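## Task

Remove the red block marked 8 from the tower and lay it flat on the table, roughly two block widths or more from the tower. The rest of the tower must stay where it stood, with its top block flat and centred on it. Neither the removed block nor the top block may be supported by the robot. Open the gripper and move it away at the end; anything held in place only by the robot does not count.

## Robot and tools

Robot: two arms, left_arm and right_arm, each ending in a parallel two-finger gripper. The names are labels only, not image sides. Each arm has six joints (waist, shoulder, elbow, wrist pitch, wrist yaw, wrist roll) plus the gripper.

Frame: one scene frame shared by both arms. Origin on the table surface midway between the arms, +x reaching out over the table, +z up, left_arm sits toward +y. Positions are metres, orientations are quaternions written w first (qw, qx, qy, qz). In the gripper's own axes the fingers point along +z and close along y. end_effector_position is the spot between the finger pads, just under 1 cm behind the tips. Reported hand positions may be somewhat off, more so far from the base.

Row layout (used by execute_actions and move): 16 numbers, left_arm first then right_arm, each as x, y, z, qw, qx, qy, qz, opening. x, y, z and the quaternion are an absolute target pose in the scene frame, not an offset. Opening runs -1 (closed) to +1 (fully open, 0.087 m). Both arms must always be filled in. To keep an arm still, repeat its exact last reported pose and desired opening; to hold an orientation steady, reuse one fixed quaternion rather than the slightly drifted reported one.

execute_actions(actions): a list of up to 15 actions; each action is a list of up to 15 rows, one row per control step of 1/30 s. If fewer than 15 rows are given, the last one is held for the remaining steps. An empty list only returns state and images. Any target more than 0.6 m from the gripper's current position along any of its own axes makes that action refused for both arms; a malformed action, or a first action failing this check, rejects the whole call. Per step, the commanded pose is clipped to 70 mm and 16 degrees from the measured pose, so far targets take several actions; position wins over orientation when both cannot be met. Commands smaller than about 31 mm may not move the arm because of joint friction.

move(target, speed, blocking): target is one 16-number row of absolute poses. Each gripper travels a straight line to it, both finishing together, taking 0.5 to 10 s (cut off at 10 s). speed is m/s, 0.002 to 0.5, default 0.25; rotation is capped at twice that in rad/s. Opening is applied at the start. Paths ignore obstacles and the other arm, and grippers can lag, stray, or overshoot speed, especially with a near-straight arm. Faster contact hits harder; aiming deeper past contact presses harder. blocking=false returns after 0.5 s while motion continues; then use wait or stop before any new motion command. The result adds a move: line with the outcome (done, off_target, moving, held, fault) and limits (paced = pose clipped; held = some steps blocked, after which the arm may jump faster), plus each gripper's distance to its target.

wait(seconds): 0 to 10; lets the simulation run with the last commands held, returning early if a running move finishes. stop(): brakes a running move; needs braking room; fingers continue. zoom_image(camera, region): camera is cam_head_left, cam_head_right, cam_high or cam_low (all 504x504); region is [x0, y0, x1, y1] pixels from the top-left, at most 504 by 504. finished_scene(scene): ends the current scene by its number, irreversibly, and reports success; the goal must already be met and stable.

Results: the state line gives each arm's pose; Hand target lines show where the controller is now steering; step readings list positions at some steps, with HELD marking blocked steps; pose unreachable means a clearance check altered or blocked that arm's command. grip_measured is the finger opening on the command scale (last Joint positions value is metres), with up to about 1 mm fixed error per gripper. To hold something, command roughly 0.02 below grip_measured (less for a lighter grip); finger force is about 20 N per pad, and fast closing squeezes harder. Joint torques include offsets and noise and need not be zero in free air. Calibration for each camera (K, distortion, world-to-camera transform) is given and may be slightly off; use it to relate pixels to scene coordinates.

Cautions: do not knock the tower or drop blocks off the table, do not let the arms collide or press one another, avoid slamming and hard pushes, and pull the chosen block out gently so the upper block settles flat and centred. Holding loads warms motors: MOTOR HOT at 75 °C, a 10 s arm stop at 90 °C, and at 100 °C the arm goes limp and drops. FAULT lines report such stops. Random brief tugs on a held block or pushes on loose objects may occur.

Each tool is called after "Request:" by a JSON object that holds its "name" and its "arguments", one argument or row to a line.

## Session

Request:
{"name": "execute_actions", "arguments": {
  "actions": []
}}

Scene clock: 0.00 s.
left_arm: end_effector_position=(+0.4354, +0.6861, +0.1783) grip_measured=+1.000 end_effector_quat_wxyz=(+0.498, +0.302, +0.696, +0.420) | right_arm: end_effector_position=(+0.3984, -0.3178, +0.3759) grip_measured=+1.000 end_effector_quat_wxyz=(-0.102, +0.790, -0.463, +0.388)
Joint positions: left_arm=[0.907 1.975 1.239 0.555 0.564 1.208 0.087] | right_arm=[ 0.297  1.657  2.064 -1.251  0.435 -1.913  0.087]
Joint velocities: left_arm=[ 0.002  0.007 -0.012  0.081 -0.051 -0.007  0.   ] | right_arm=[ 0.007 -0.002 -0.007  0.037 -0.022 -0.066  0.   ]
Joint torques (N m, as the arm reports them, + toward a larger angle): no reading
Hand target (left_arm): +0.435, +0.686, +0.178; +0.498, +0.302, +0.696, +0.420
Hand target (right_arm): +0.398, -0.318, +0.376; -0.102, +0.790, -0.463, +0.388

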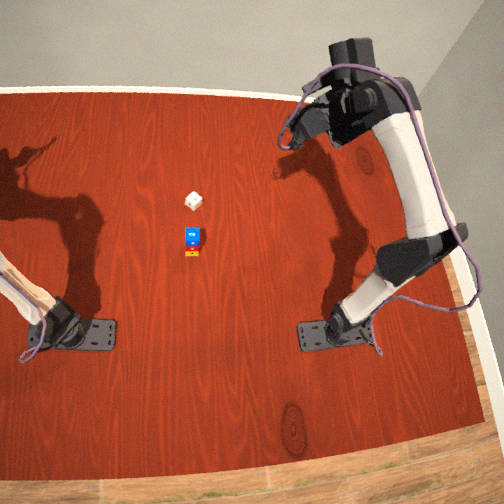

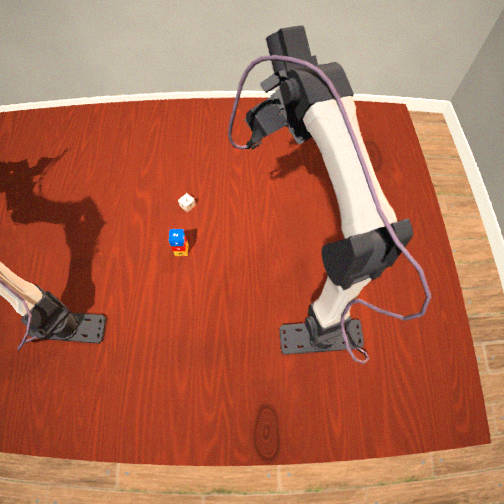

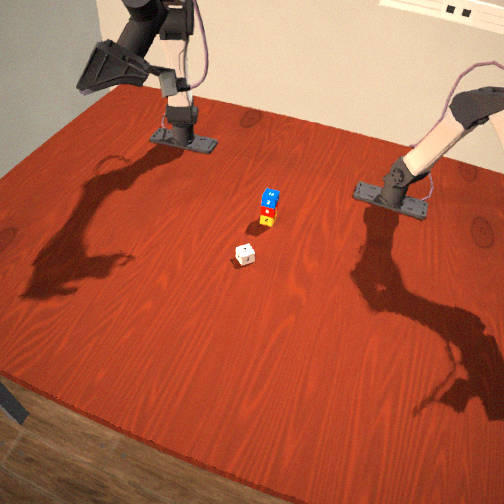

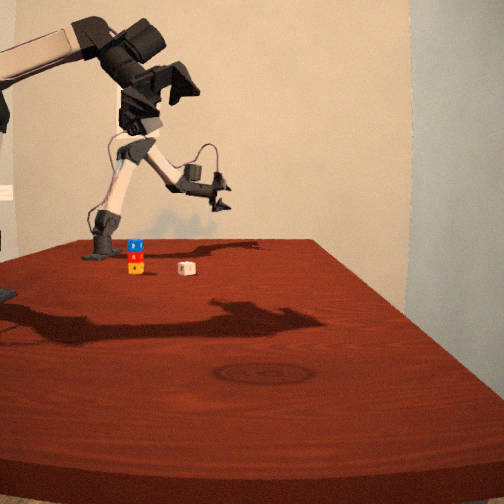

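Request:
{"name": "move", "arguments": {
  "target": [0.35,0.3,0.2,0.123,0.696,0.696,-0.123,1,0.3984,-0.3178,0.3759,-0.102,0.79,-0.463,0.388,1]
}}

Request:
{"name": "move", "arguments": {
  "target": [0.218,-0.008,0.13,0.123,0.696,0.696,-0.123,1,0.3984,-0.3178,0.3759,-0.102,0.79,-0.463,0.388,1]
}}

Request:
{"name": "zoom_image", "arguments": {
  "camera": "cam_high",
  "region": [200,130,340,270]
}}

Request:
{"name": "zoom_image", "arguments": {
  "camera": "cam_low",
  "region": [70,150,210,290]
}}

Scene clock: 13.57 s.
left_arm: end_effector_position=(+0.3515, +0.3044, +0.1992) grip_measured=+1.000 end_effector_quat_wxyz=(+0.165, +0.689, +0.702, -0.075) | right_arm: end_effector_position=(+0.3984, -0.3178, +0.3759) grip_measured=+1.000 end_effector_quat_wxyz=(-0.102, +0.790, -0.463, +0.388)
Joint positions: left_arm=[ 0.17   1.779  1.857 -1.558  0.352  1.662  0.087] | right_arm=[ 0.297  1.657  2.064 -1.251  0.435 -1.913  0.087]
Joint velocities: left_arm=[-0.012 -0.007 -0.007 -0.051  0.007 -0.066 -0.001] | right_arm=[ 0.007 -0.002  0.007 -0.081  0.022 -0.022  0.   ]
Joint torques (N m, as the arm reports them, + toward a larger angle): left_arm=[ -0.56 -10.5    4.89   0.39   0.19  -0.22] | right_arm=[ 0.23 -7.75  7.42  1.51  0.07  0.07]
Hand target (left_arm): +0.345, +0.302, +0.204; +0.163, +0.688, +0.703, -0.074
Hand target (right_arm): +0.398, -0.318, +0.376; -0.102, +0.790, -0.463, +0.388
Off the commanded pose (left_arm): 0.005 m, 7 deg.
Off the commanded pose (right_arm): 0.000 m, 0 deg.
joint sent to its limit (left arm) — the command would take joint 4 (wrist pitch) past its lower limit, so that joint was sent only as far as its limit.
move: off_target (left_arm)

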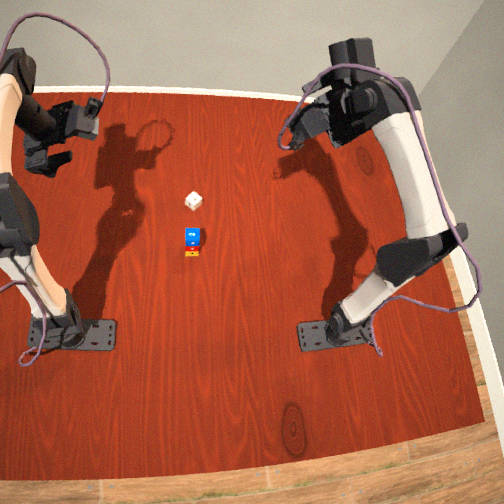

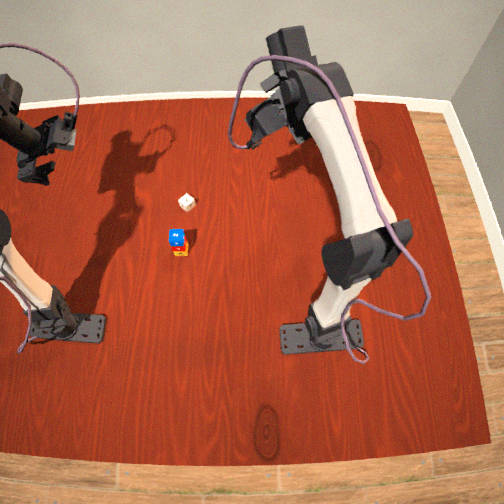

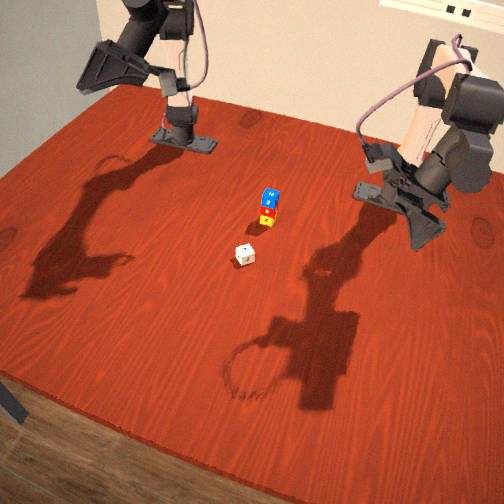

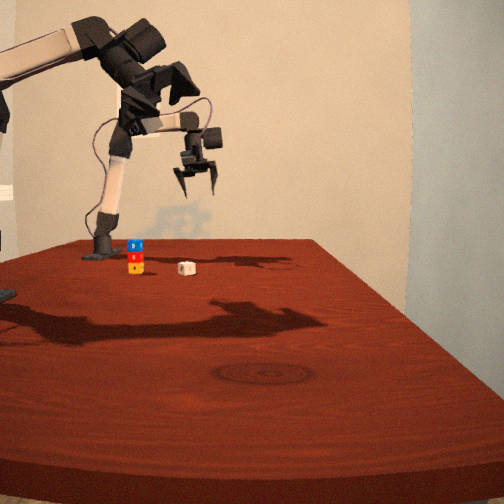

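Scene clock: 15.57 s.
left_arm: end_effector_position=(+0.2063, +0.0069, +0.1230) grip_measured=+1.000 end_effector_quat_wxyz=(+0.094, +0.701, +0.698, -0.116) | right_arm: end_effector_position=(+0.3984, -0.3178, +0.3759) grip_measured=+1.000 end_effector_quat_wxyz=(-0.102, +0.790, -0.463, +0.388)
Joint positions: left_arm=[-0.877  1.739  1.504 -1.116  0.203  0.631  0.087] | right_arm=[ 0.297  1.657  2.064 -1.251  0.435 -1.913  0.087]
Joint velocities: left_arm=[-0.007  0.007  0.017 -0.022  0.007 -0.066  0.   ] | right_arm=[ 0.002  0.002 -0.002  0.007 -0.007 -0.022  0.   ]
Joint torques (N m, as the arm reports them, + toward a larger angle): left_arm=[-0.32 -8.72  8.16  1.02  0.17 -0.15] | right_arm=[ 0.21 -7.78  7.44  1.5   0.07  0.08]
Hand target (left_arm): +0.212, -0.002, +0.130; +0.112, +0.699, +0.697, -0.116
Hand target (right_arm): +0.398, -0.318, +0.376; -0.102, +0.790, -0.463, +0.388
Off the commanded pose (left_arm): 0.020 m, 4 deg.
Off the commanded pose (right_arm): 0.000 m, 0 deg.
move: off_target (left_arm)

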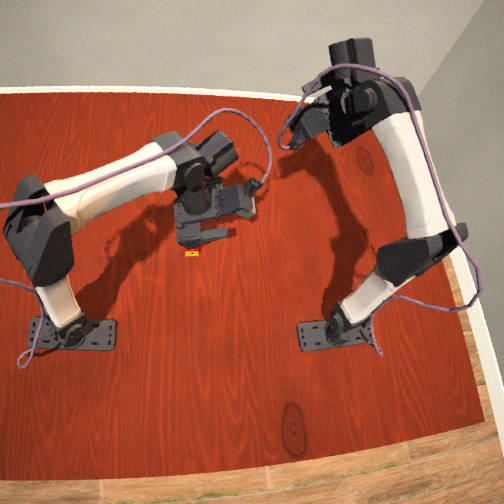

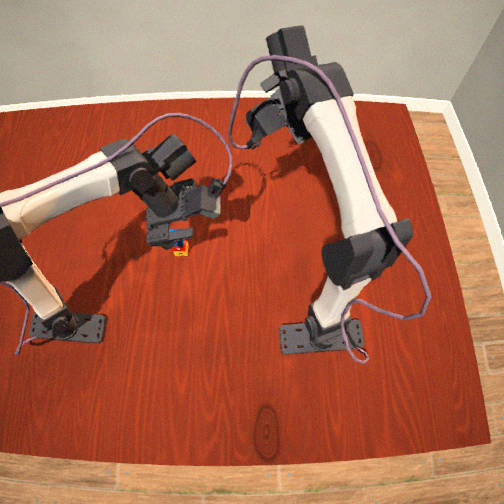

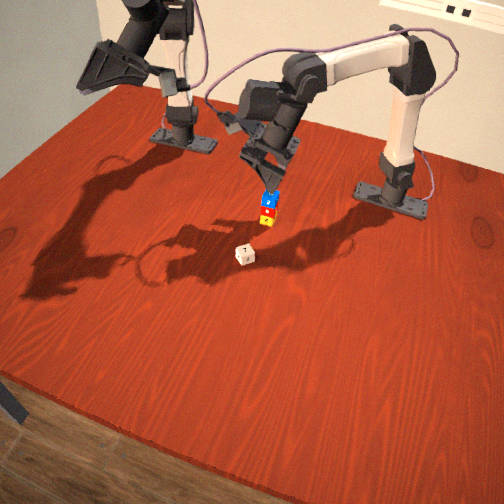

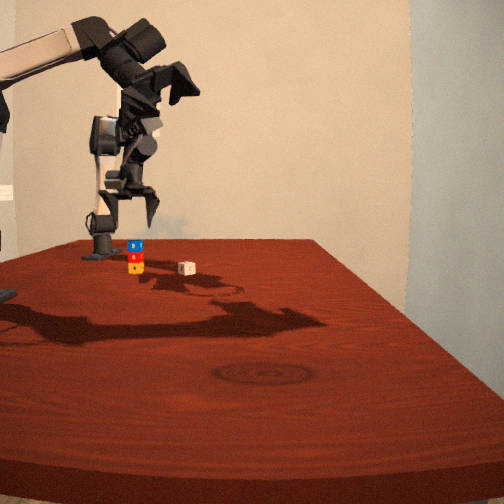

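Region (200, 130, 340, 270) of cam_high's 504x504 image, scaled by 3.600, with more detail than that image has.

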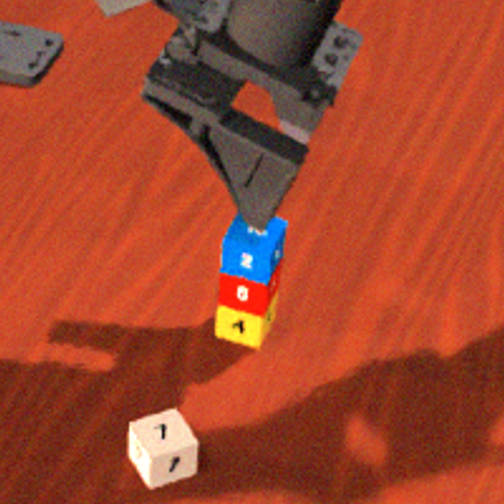

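Region (70, 150, 210, 290) of cam_low's 504x504 image, scaled by 3.600, with more detail than that image has.

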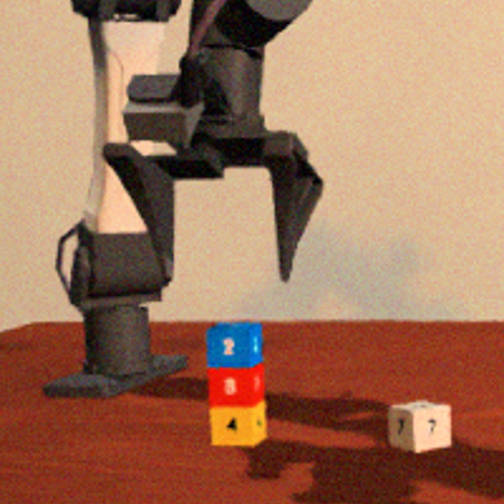

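Request:
{"name": "move", "arguments": {
  "target": [0.217,-0.007,0.041,0.1175,0.726,0.665,-0.128,1,0.3984,-0.3178,0.3759,-0.102,0.79,-0.463,0.388,1],
  "speed": 0.08
}}

Request:
{"name": "zoom_image", "arguments": {
  "camera": "cam_high",
  "region": [200,130,340,270]
}}

Request:
{"name": "zoom_image", "arguments": {
  "camera": "cam_low",
  "region": [70,150,210,290]
}}

Scene clock: 27.03 s.
left_arm: end_effector_position=(+0.2159, -0.0082, +0.0488) grip_measured=+1.000 end_effector_quat_wxyz=(+0.122, +0.726, +0.665, -0.125) | right_arm: end_effector_position=(+0.3984, -0.3178, +0.3759) grip_measured=+1.000 end_effector_quat_wxyz=(-0.102, +0.790, -0.463, +0.388)
Joint positions: left_arm=[-0.877  1.79   1.26  -0.768  0.225  0.706  0.087] | right_arm=[ 0.297  1.657  2.064 -1.251  0.435 -1.913  0.087]
Joint velocities: left_arm=[-0.002  0.002 -0.007  0.037  0.095  0.007 -0.   ] | right_arm=[-0.022 -0.007 -0.002  0.066  0.022 -0.066  0.   ]
Joint torques (N m, as the arm reports them, + toward a larger angle): left_arm=[ 0.7  -8.73  4.55  1.14  0.19  0.03] | right_arm=[ 0.16 -7.74  7.43  1.51  0.05  0.07]
Hand target (left_arm): +0.216, -0.006, +0.041; +0.118, +0.726, +0.665, -0.128
Hand target (right_arm): +0.398, -0.318, +0.376; -0.102, +0.790, -0.463, +0.388
Off the commanded pose (left_arm): 0.008 m, 1 deg.
Off the commanded pose (right_arm): 0.000 m, 0 deg.
move: done

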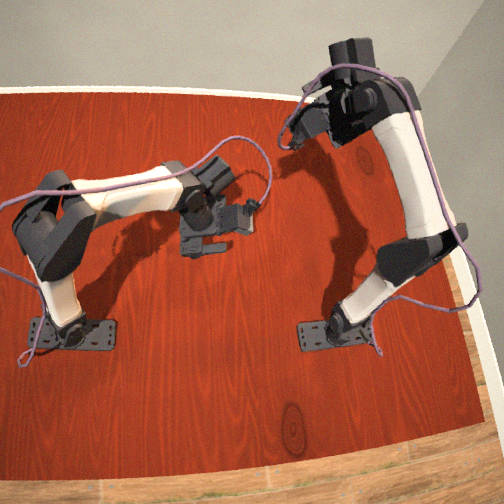

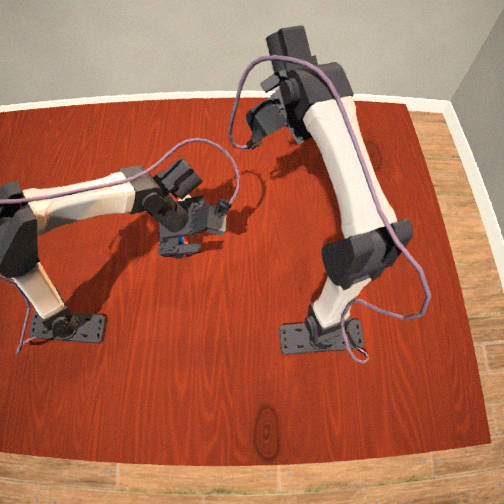

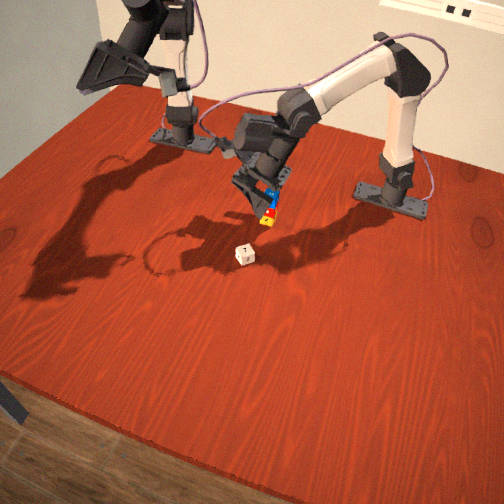

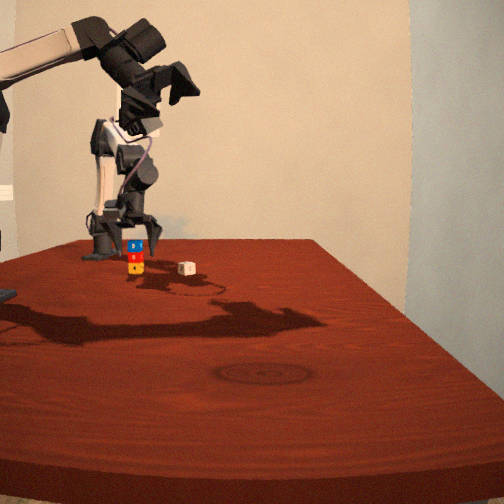

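Region (200, 130, 340, 270) of cam_high's 504x504 image, scaled by 3.600, with more detail than that image has.

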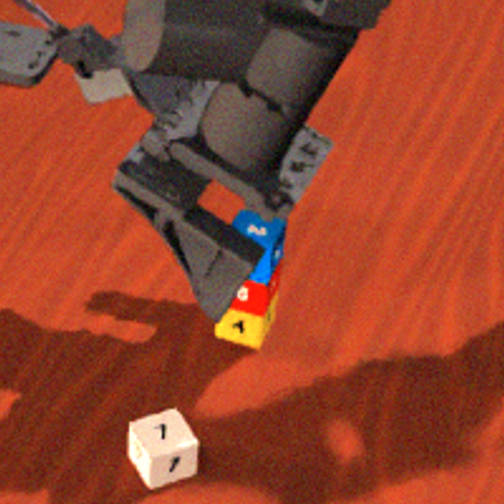

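Region (70, 150, 210, 290) of cam_low's 504x504 image, scaled by 3.600, with more detail than that image has.

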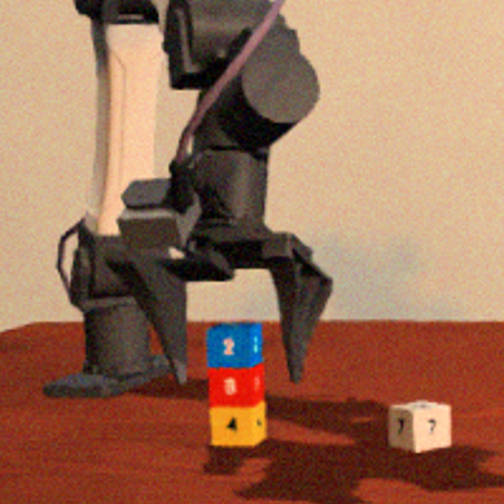

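Need about x −3, y +4 mm (radially inward), lower 6 mm.

Request:
{"name": "move", "arguments": {
  "target": [0.211,0.0,0.037,0.1175,0.726,0.665,-0.128,0,0.3984,-0.3178,0.3759,-0.102,0.79,-0.463,0.388,1],
  "speed": 0.03
}}

Request:
{"name": "zoom_image", "arguments": {
  "camera": "cam_high",
  "region": [200,130,340,270]
}}

Request:
{"name": "zoom_image", "arguments": {
  "camera": "cam_low",
  "region": [70,150,210,290]
}}

Scene clock: 40.60 s.
left_arm: end_effector_position=(+0.2104, -0.0011, +0.0379) grip_measured=+0.000 end_effector_quat_wxyz=(+0.111, +0.726, +0.667, -0.124) | right_arm: end_effector_position=(+0.3984, -0.3178, +0.3759) grip_measured=+1.000 end_effector_quat_wxyz=(-0.102, +0.790, -0.463, +0.388)
Joint positions: left_arm=[-0.877  1.79   1.218 -0.749  0.226  0.707  0.044] | right_arm=[ 0.297  1.657  2.064 -1.251  0.435 -1.913  0.087]
Joint velocities: left_arm=[ 0.002 -0.012  0.007 -0.037  0.022 -0.051  0.   ] | right_arm=[ 0.022 -0.017 -0.022 -0.007 -0.066  0.007  0.   ]
Joint torques (N m, as the arm reports them, + toward a larger angle): left_arm=[  0.68 -10.45   4.39   1.06   0.19   0.  ] | right_arm=[ 0.21 -7.78  7.4   1.5   0.07  0.08]
Hand target (left_arm): +0.211, +0.000, +0.037; +0.117, +0.726, +0.665, -0.128
Hand target (right_arm): +0.398, -0.318, +0.376; -0.102, +0.790, -0.463, +0.388
Off the commanded pose (left_arm): 0.002 m, 1 deg.
Off the commanded pose (right_arm): 0.000 m, 0 deg.
move: done

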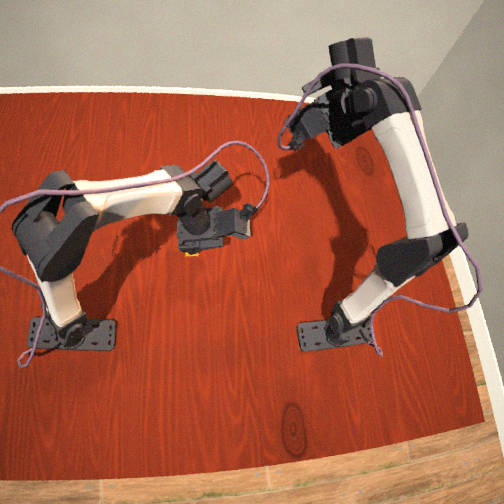

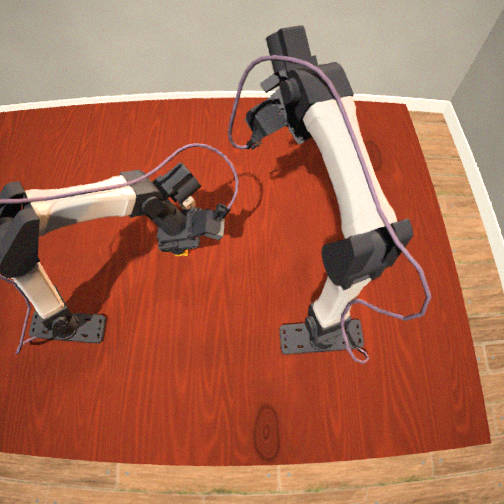

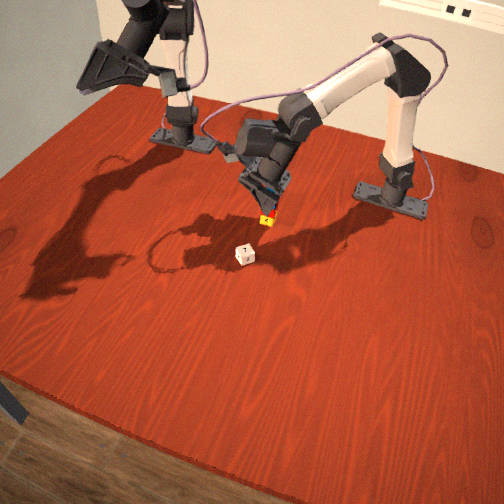

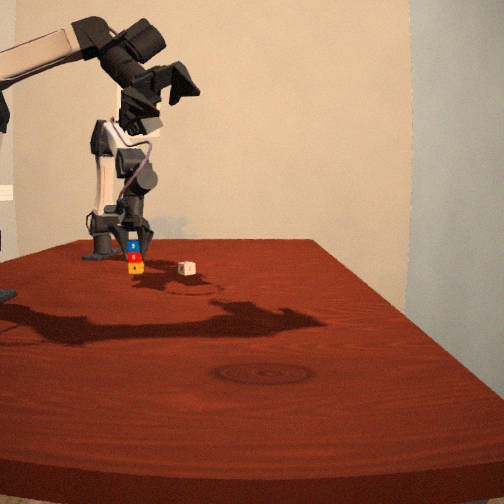

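Region (200, 130, 340, 270) of cam_high's 504x504 image, scaled by 3.600, with more detail than that image has.

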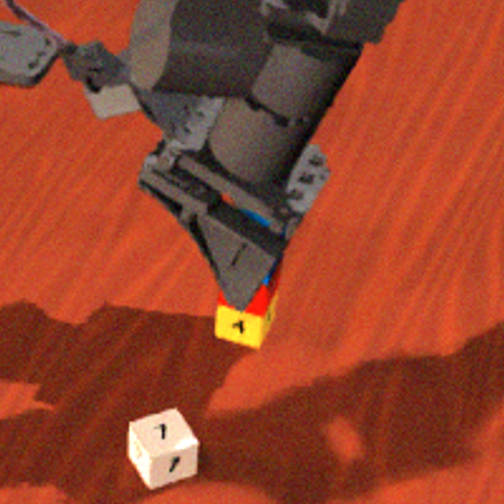

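Region (70, 150, 210, 290) of cam_low's 504x504 image, scaled by 3.600, with more detail than that image has.

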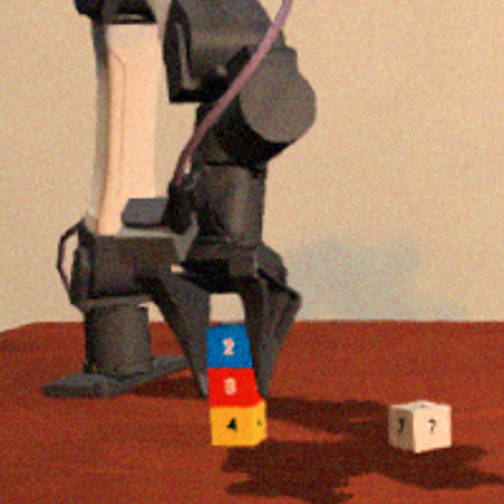

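Request:
{"name": "move", "arguments": {
  "target": [0.211,0.0,0.037,0.1175,0.726,0.665,-0.128,-0.34,0.3984,-0.3178,0.3759,-0.102,0.79,-0.463,0.388,1]
}}

Request:
{"name": "zoom_image", "arguments": {
  "camera": "cam_low",
  "region": [70,150,210,290]
}}

Request:
{"name": "move", "arguments": {
  "target": [0.211,0.0,0.07,0.1175,0.726,0.665,-0.128,-0.34,0.3984,-0.3178,0.3759,-0.102,0.79,-0.463,0.388,1],
  "speed": 0.06
}}

Request:
{"name": "move", "arguments": {
  "target": [0.3,0.1,0.065,0.1175,0.726,0.665,-0.128,-0.34,0.3984,-0.3178,0.3759,-0.102,0.79,-0.463,0.388,1],
  "speed": 0.12
}}

Request:
{"name": "move", "arguments": {
  "target": [0.3,0.1,0.006,0.1175,0.726,0.665,-0.128,-0.34,0.3984,-0.3178,0.3759,-0.102,0.79,-0.463,0.388,1],
  "speed": 0.05
}}

Request:
{"name": "zoom_image", "arguments": {
  "camera": "cam_low",
  "region": [100,170,240,310]
}}

Scene clock: 68.73 s.
left_arm: end_effector_position=(+0.2109, -0.0017, +0.0380) grip_measured=-0.277 end_effector_quat_wxyz=(+0.113, +0.726, +0.667, -0.124) | right_arm: end_effector_position=(+0.3984, -0.3178, +0.3759) grip_measured=+1.000 end_effector_quat_wxyz=(-0.102, +0.790, -0.463, +0.388)
Joint positions: left_arm=[-0.877  1.79   1.218 -0.746  0.226  0.707  0.032] | right_arm=[ 0.297  1.657  2.064 -1.251  0.435 -1.913  0.087]
Joint velocities: left_arm=[ 0.012 -0.002 -0.002 -0.022 -0.022  0.022 -0.001] | right_arm=[-0.012  0.007  0.007  0.037 -0.037 -0.037  0.   ]
Joint torques (N m, as the arm reports them, + toward a larger angle): left_arm=[  0.65 -10.33   4.41   1.09   0.2    0.  ] | right_arm=[ 0.24 -7.82  7.41  1.49  0.07  0.07]
Hand target (left_arm): +0.211, -0.000, +0.037; +0.117, +0.726, +0.665, -0.128
Hand target (right_arm): +0.398, -0.318, +0.376; -0.102, +0.790, -0.463, +0.388
Off the commanded pose (left_arm): 0.002 m, 1 deg.
Off the commanded pose (right_arm): 0.000 m, 0 deg.
move: done

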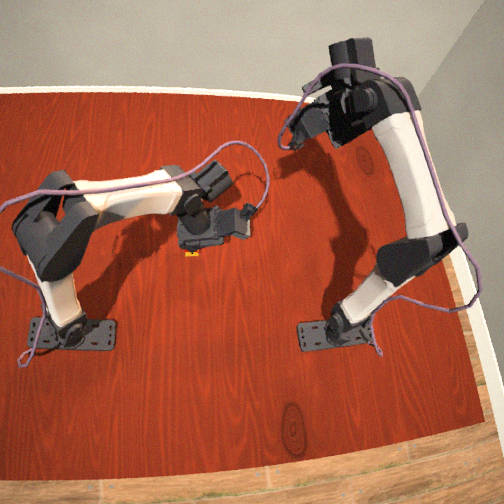

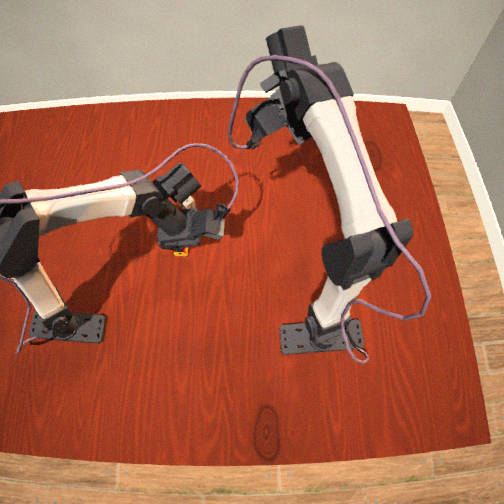

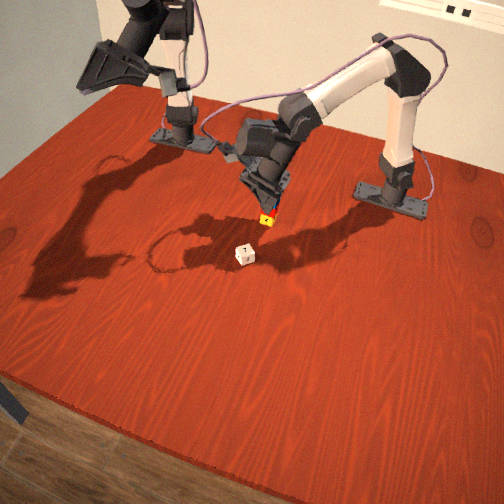

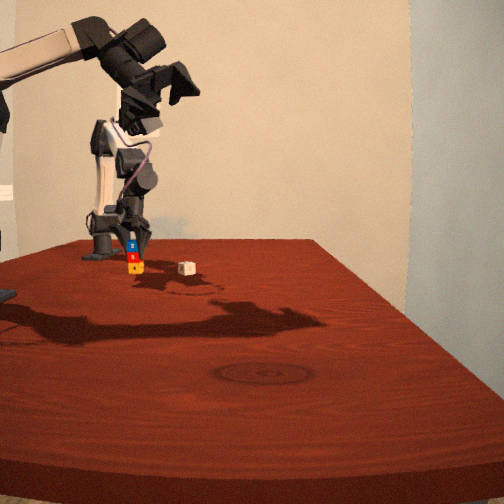

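Region (70, 150, 210, 290) of cam_low's 504x504 image, scaled by 3.600, with more detail than that image has.

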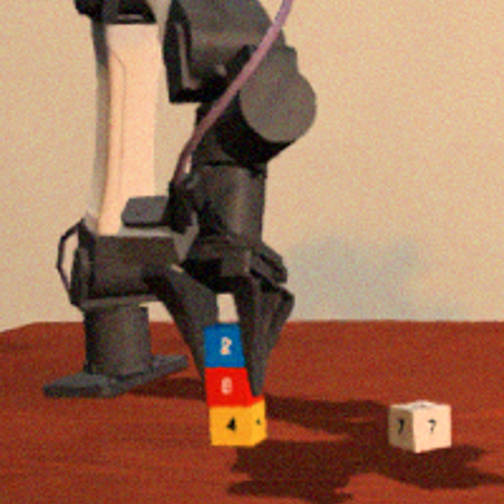

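Scene clock: 69.77 s.
left_arm: end_effector_position=(+0.2065, +0.0038, +0.0579) grip_measured=-0.277 end_effector_quat_wxyz=(+0.102, +0.726, +0.668, -0.124) | right_arm: end_effector_position=(+0.3984, -0.3178, +0.3759) grip_measured=+1.000 end_effector_quat_wxyz=(-0.102, +0.790, -0.463, +0.388)
Joint positions: left_arm=[-0.877  1.761  1.268 -0.846  0.226  0.707  0.032] | right_arm=[ 0.297  1.657  2.064 -1.251  0.435 -1.913  0.087]
Joint velocities: left_arm=[-0.012  0.002  0.012 -0.007 -0.037 -0.007 -0.   ] | right_arm=[-0.007  0.002 -0.002  0.022 -0.022  0.007  0.   ]
Joint torques (N m, as the arm reports them, + toward a larger angle): left_arm=[  0.67 -10.48   7.98   0.74   0.2    0.  ] | right_arm=[ 0.19 -7.8   7.39  1.49  0.07  0.07]
Hand target (left_arm): +0.211, -0.000, +0.070; +0.118, +0.726, +0.665, -0.128
Hand target (right_arm): +0.398, -0.318, +0.376; -0.102, +0.790, -0.463, +0.388
Off the commanded pose (left_arm): 0.013 m, 2 deg.
Off the commanded pose (right_arm): 0.000 m, 0 deg.
move: off_target (left_arm)

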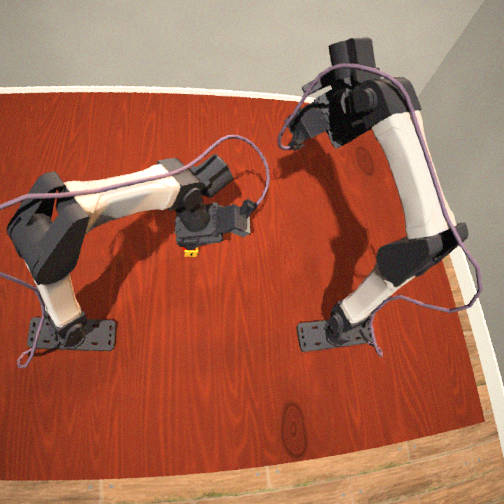

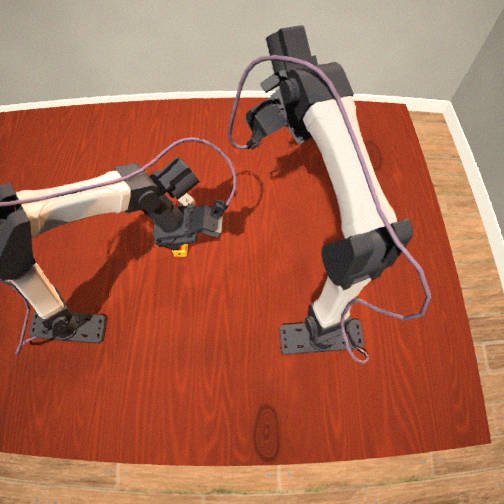

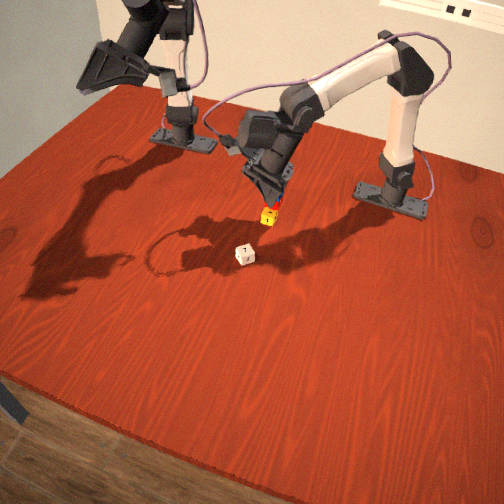

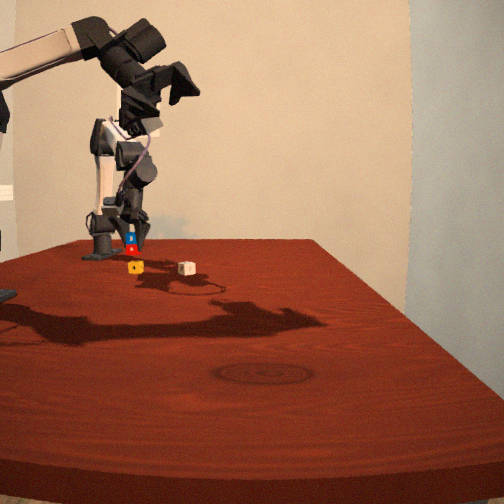

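Scene clock: 71.43 s.
left_arm: end_effector_position=(+0.2955, +0.0986, +0.0619) grip_measured=-0.277 end_effector_quat_wxyz=(+0.117, +0.724, +0.667, -0.129) | right_arm: end_effector_position=(+0.3984, -0.3178, +0.3759) grip_measured=+1.000 end_effector_quat_wxyz=(-0.102, +0.790, -0.463, +0.388)
Joint positions: left_arm=[-0.474  1.775  1.304 -0.948  0.317  1.109  0.032] | right_arm=[ 0.297  1.657  2.064 -1.251  0.435 -1.913  0.087]
Joint velocities: left_arm=[-0.002 -0.012 -0.007 -0.022  0.007 -0.022  0.   ] | right_arm=[-0.002 -0.007  0.002 -0.037 -0.022 -0.022  0.   ]
Joint torques (N m, as the arm reports them, + toward a larger angle): left_arm=[ 0.68 -8.12  8.02  0.55  0.27  0.06] | right_arm=[ 0.19 -7.74  7.4   1.51  0.08  0.07]
Hand target (left_arm): +0.301, +0.097, +0.065; +0.121, +0.725, +0.665, -0.132
Hand target (right_arm): +0.398, -0.318, +0.376; -0.102, +0.790, -0.463, +0.388
Off the commanded pose (left_arm): 0.006 m, 0 deg.
Off the commanded pose (right_arm): 0.000 m, 0 deg.
move: done

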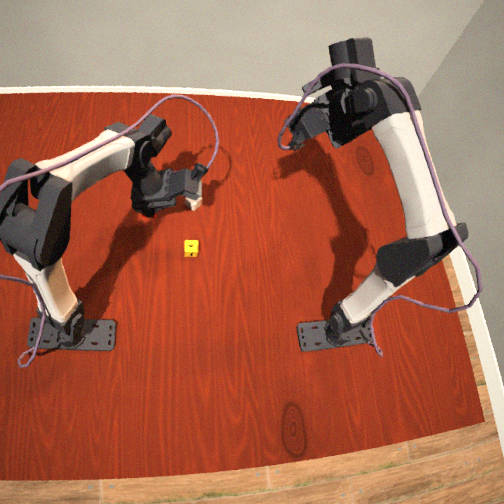

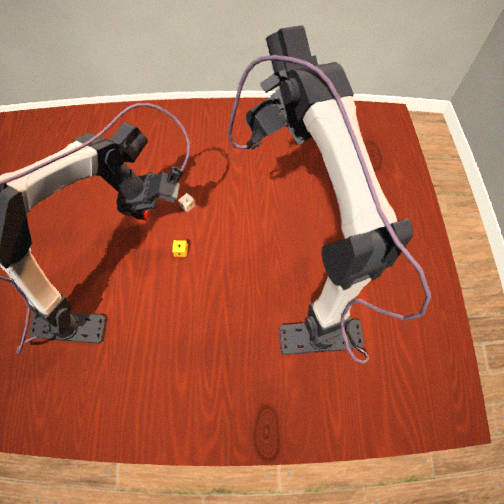

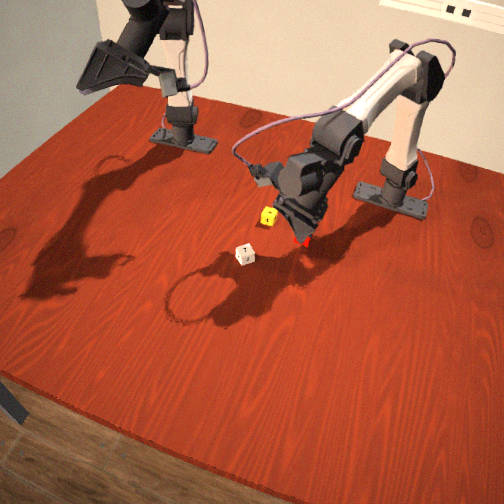

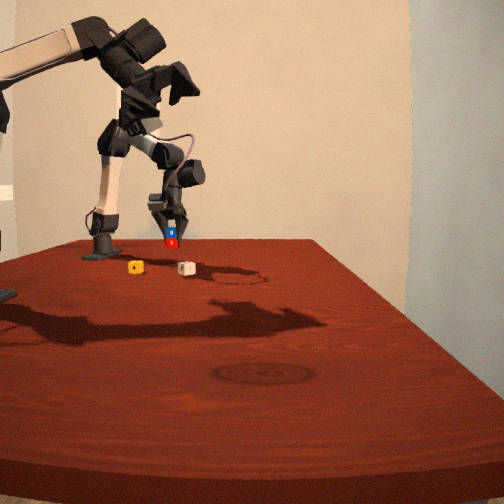

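Scene clock: 73.03 s.
left_arm: end_effector_position=(+0.3002, +0.0961, +0.0143) grip_measured=-0.277 end_effector_quat_wxyz=(+0.122, +0.727, +0.664, -0.127) | right_arm: end_effector_position=(+0.3984, -0.3178, +0.3759) grip_measured=+1.000 end_effector_quat_wxyz=(-0.102, +0.790, -0.463, +0.388)
Joint positions: left_arm=[-0.474  1.843  1.189 -0.756  0.317  1.118  0.032] | right_arm=[ 0.297  1.657  2.064 -1.251  0.435 -1.913  0.087]
Joint velocities: left_arm=[ 0.007 -0.002  0.012  0.007 -0.022 -0.037 -0.   ] | right_arm=[-0.017  0.012  0.022  0.007 -0.022  0.007  0.   ]
Joint torques (N m, as the arm reports them, + toward a larger angle): left_arm=[ 0.87 -8.7   4.12  0.9   0.2   0.02] | right_arm=[ 0.21 -7.8   7.41  1.5   0.08  0.08]
Hand target (left_arm): +0.299, +0.100, +0.006; +0.118, +0.726, +0.665, -0.128
Hand target (right_arm): +0.398, -0.318, +0.376; -0.102, +0.790, -0.463, +0.388
Off the commanded pose (left_arm): 0.009 m, 1 deg.
Off the commanded pose (right_arm): 0.000 m, 0 deg.
move: done

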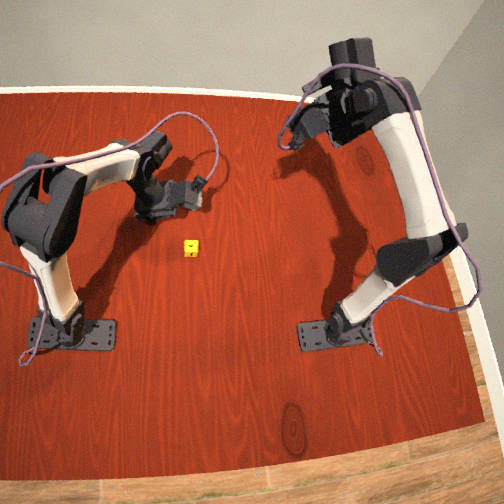

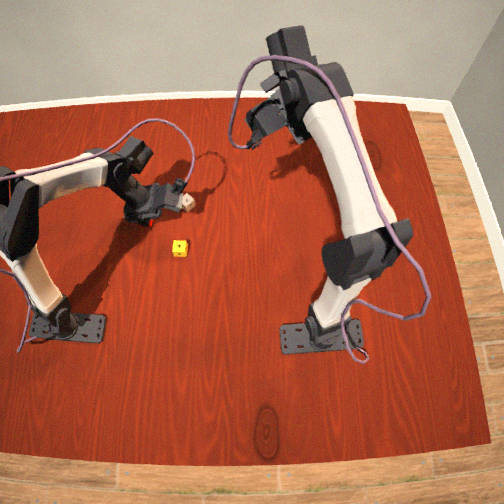

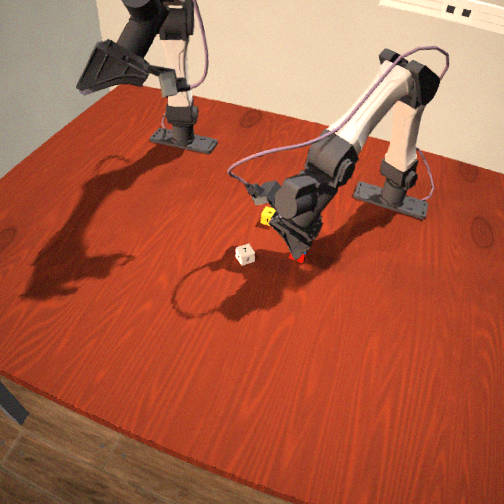

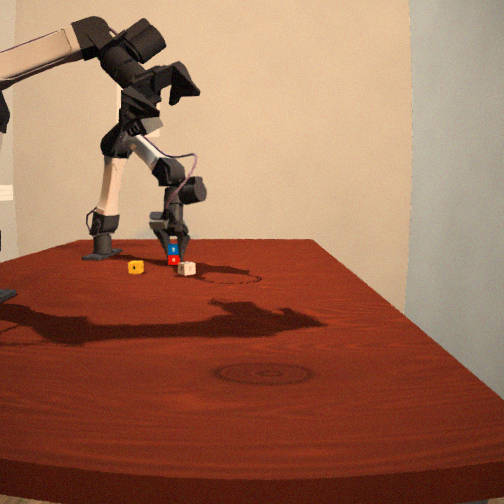

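Region (100, 170, 240, 310) of cam_low's 504x504 image, scaled by 3.600, with more detail than that image has.

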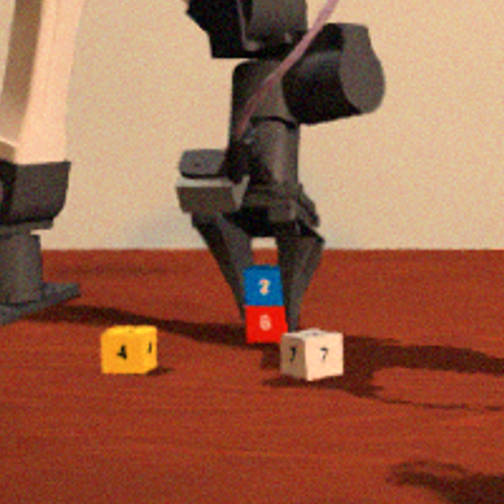

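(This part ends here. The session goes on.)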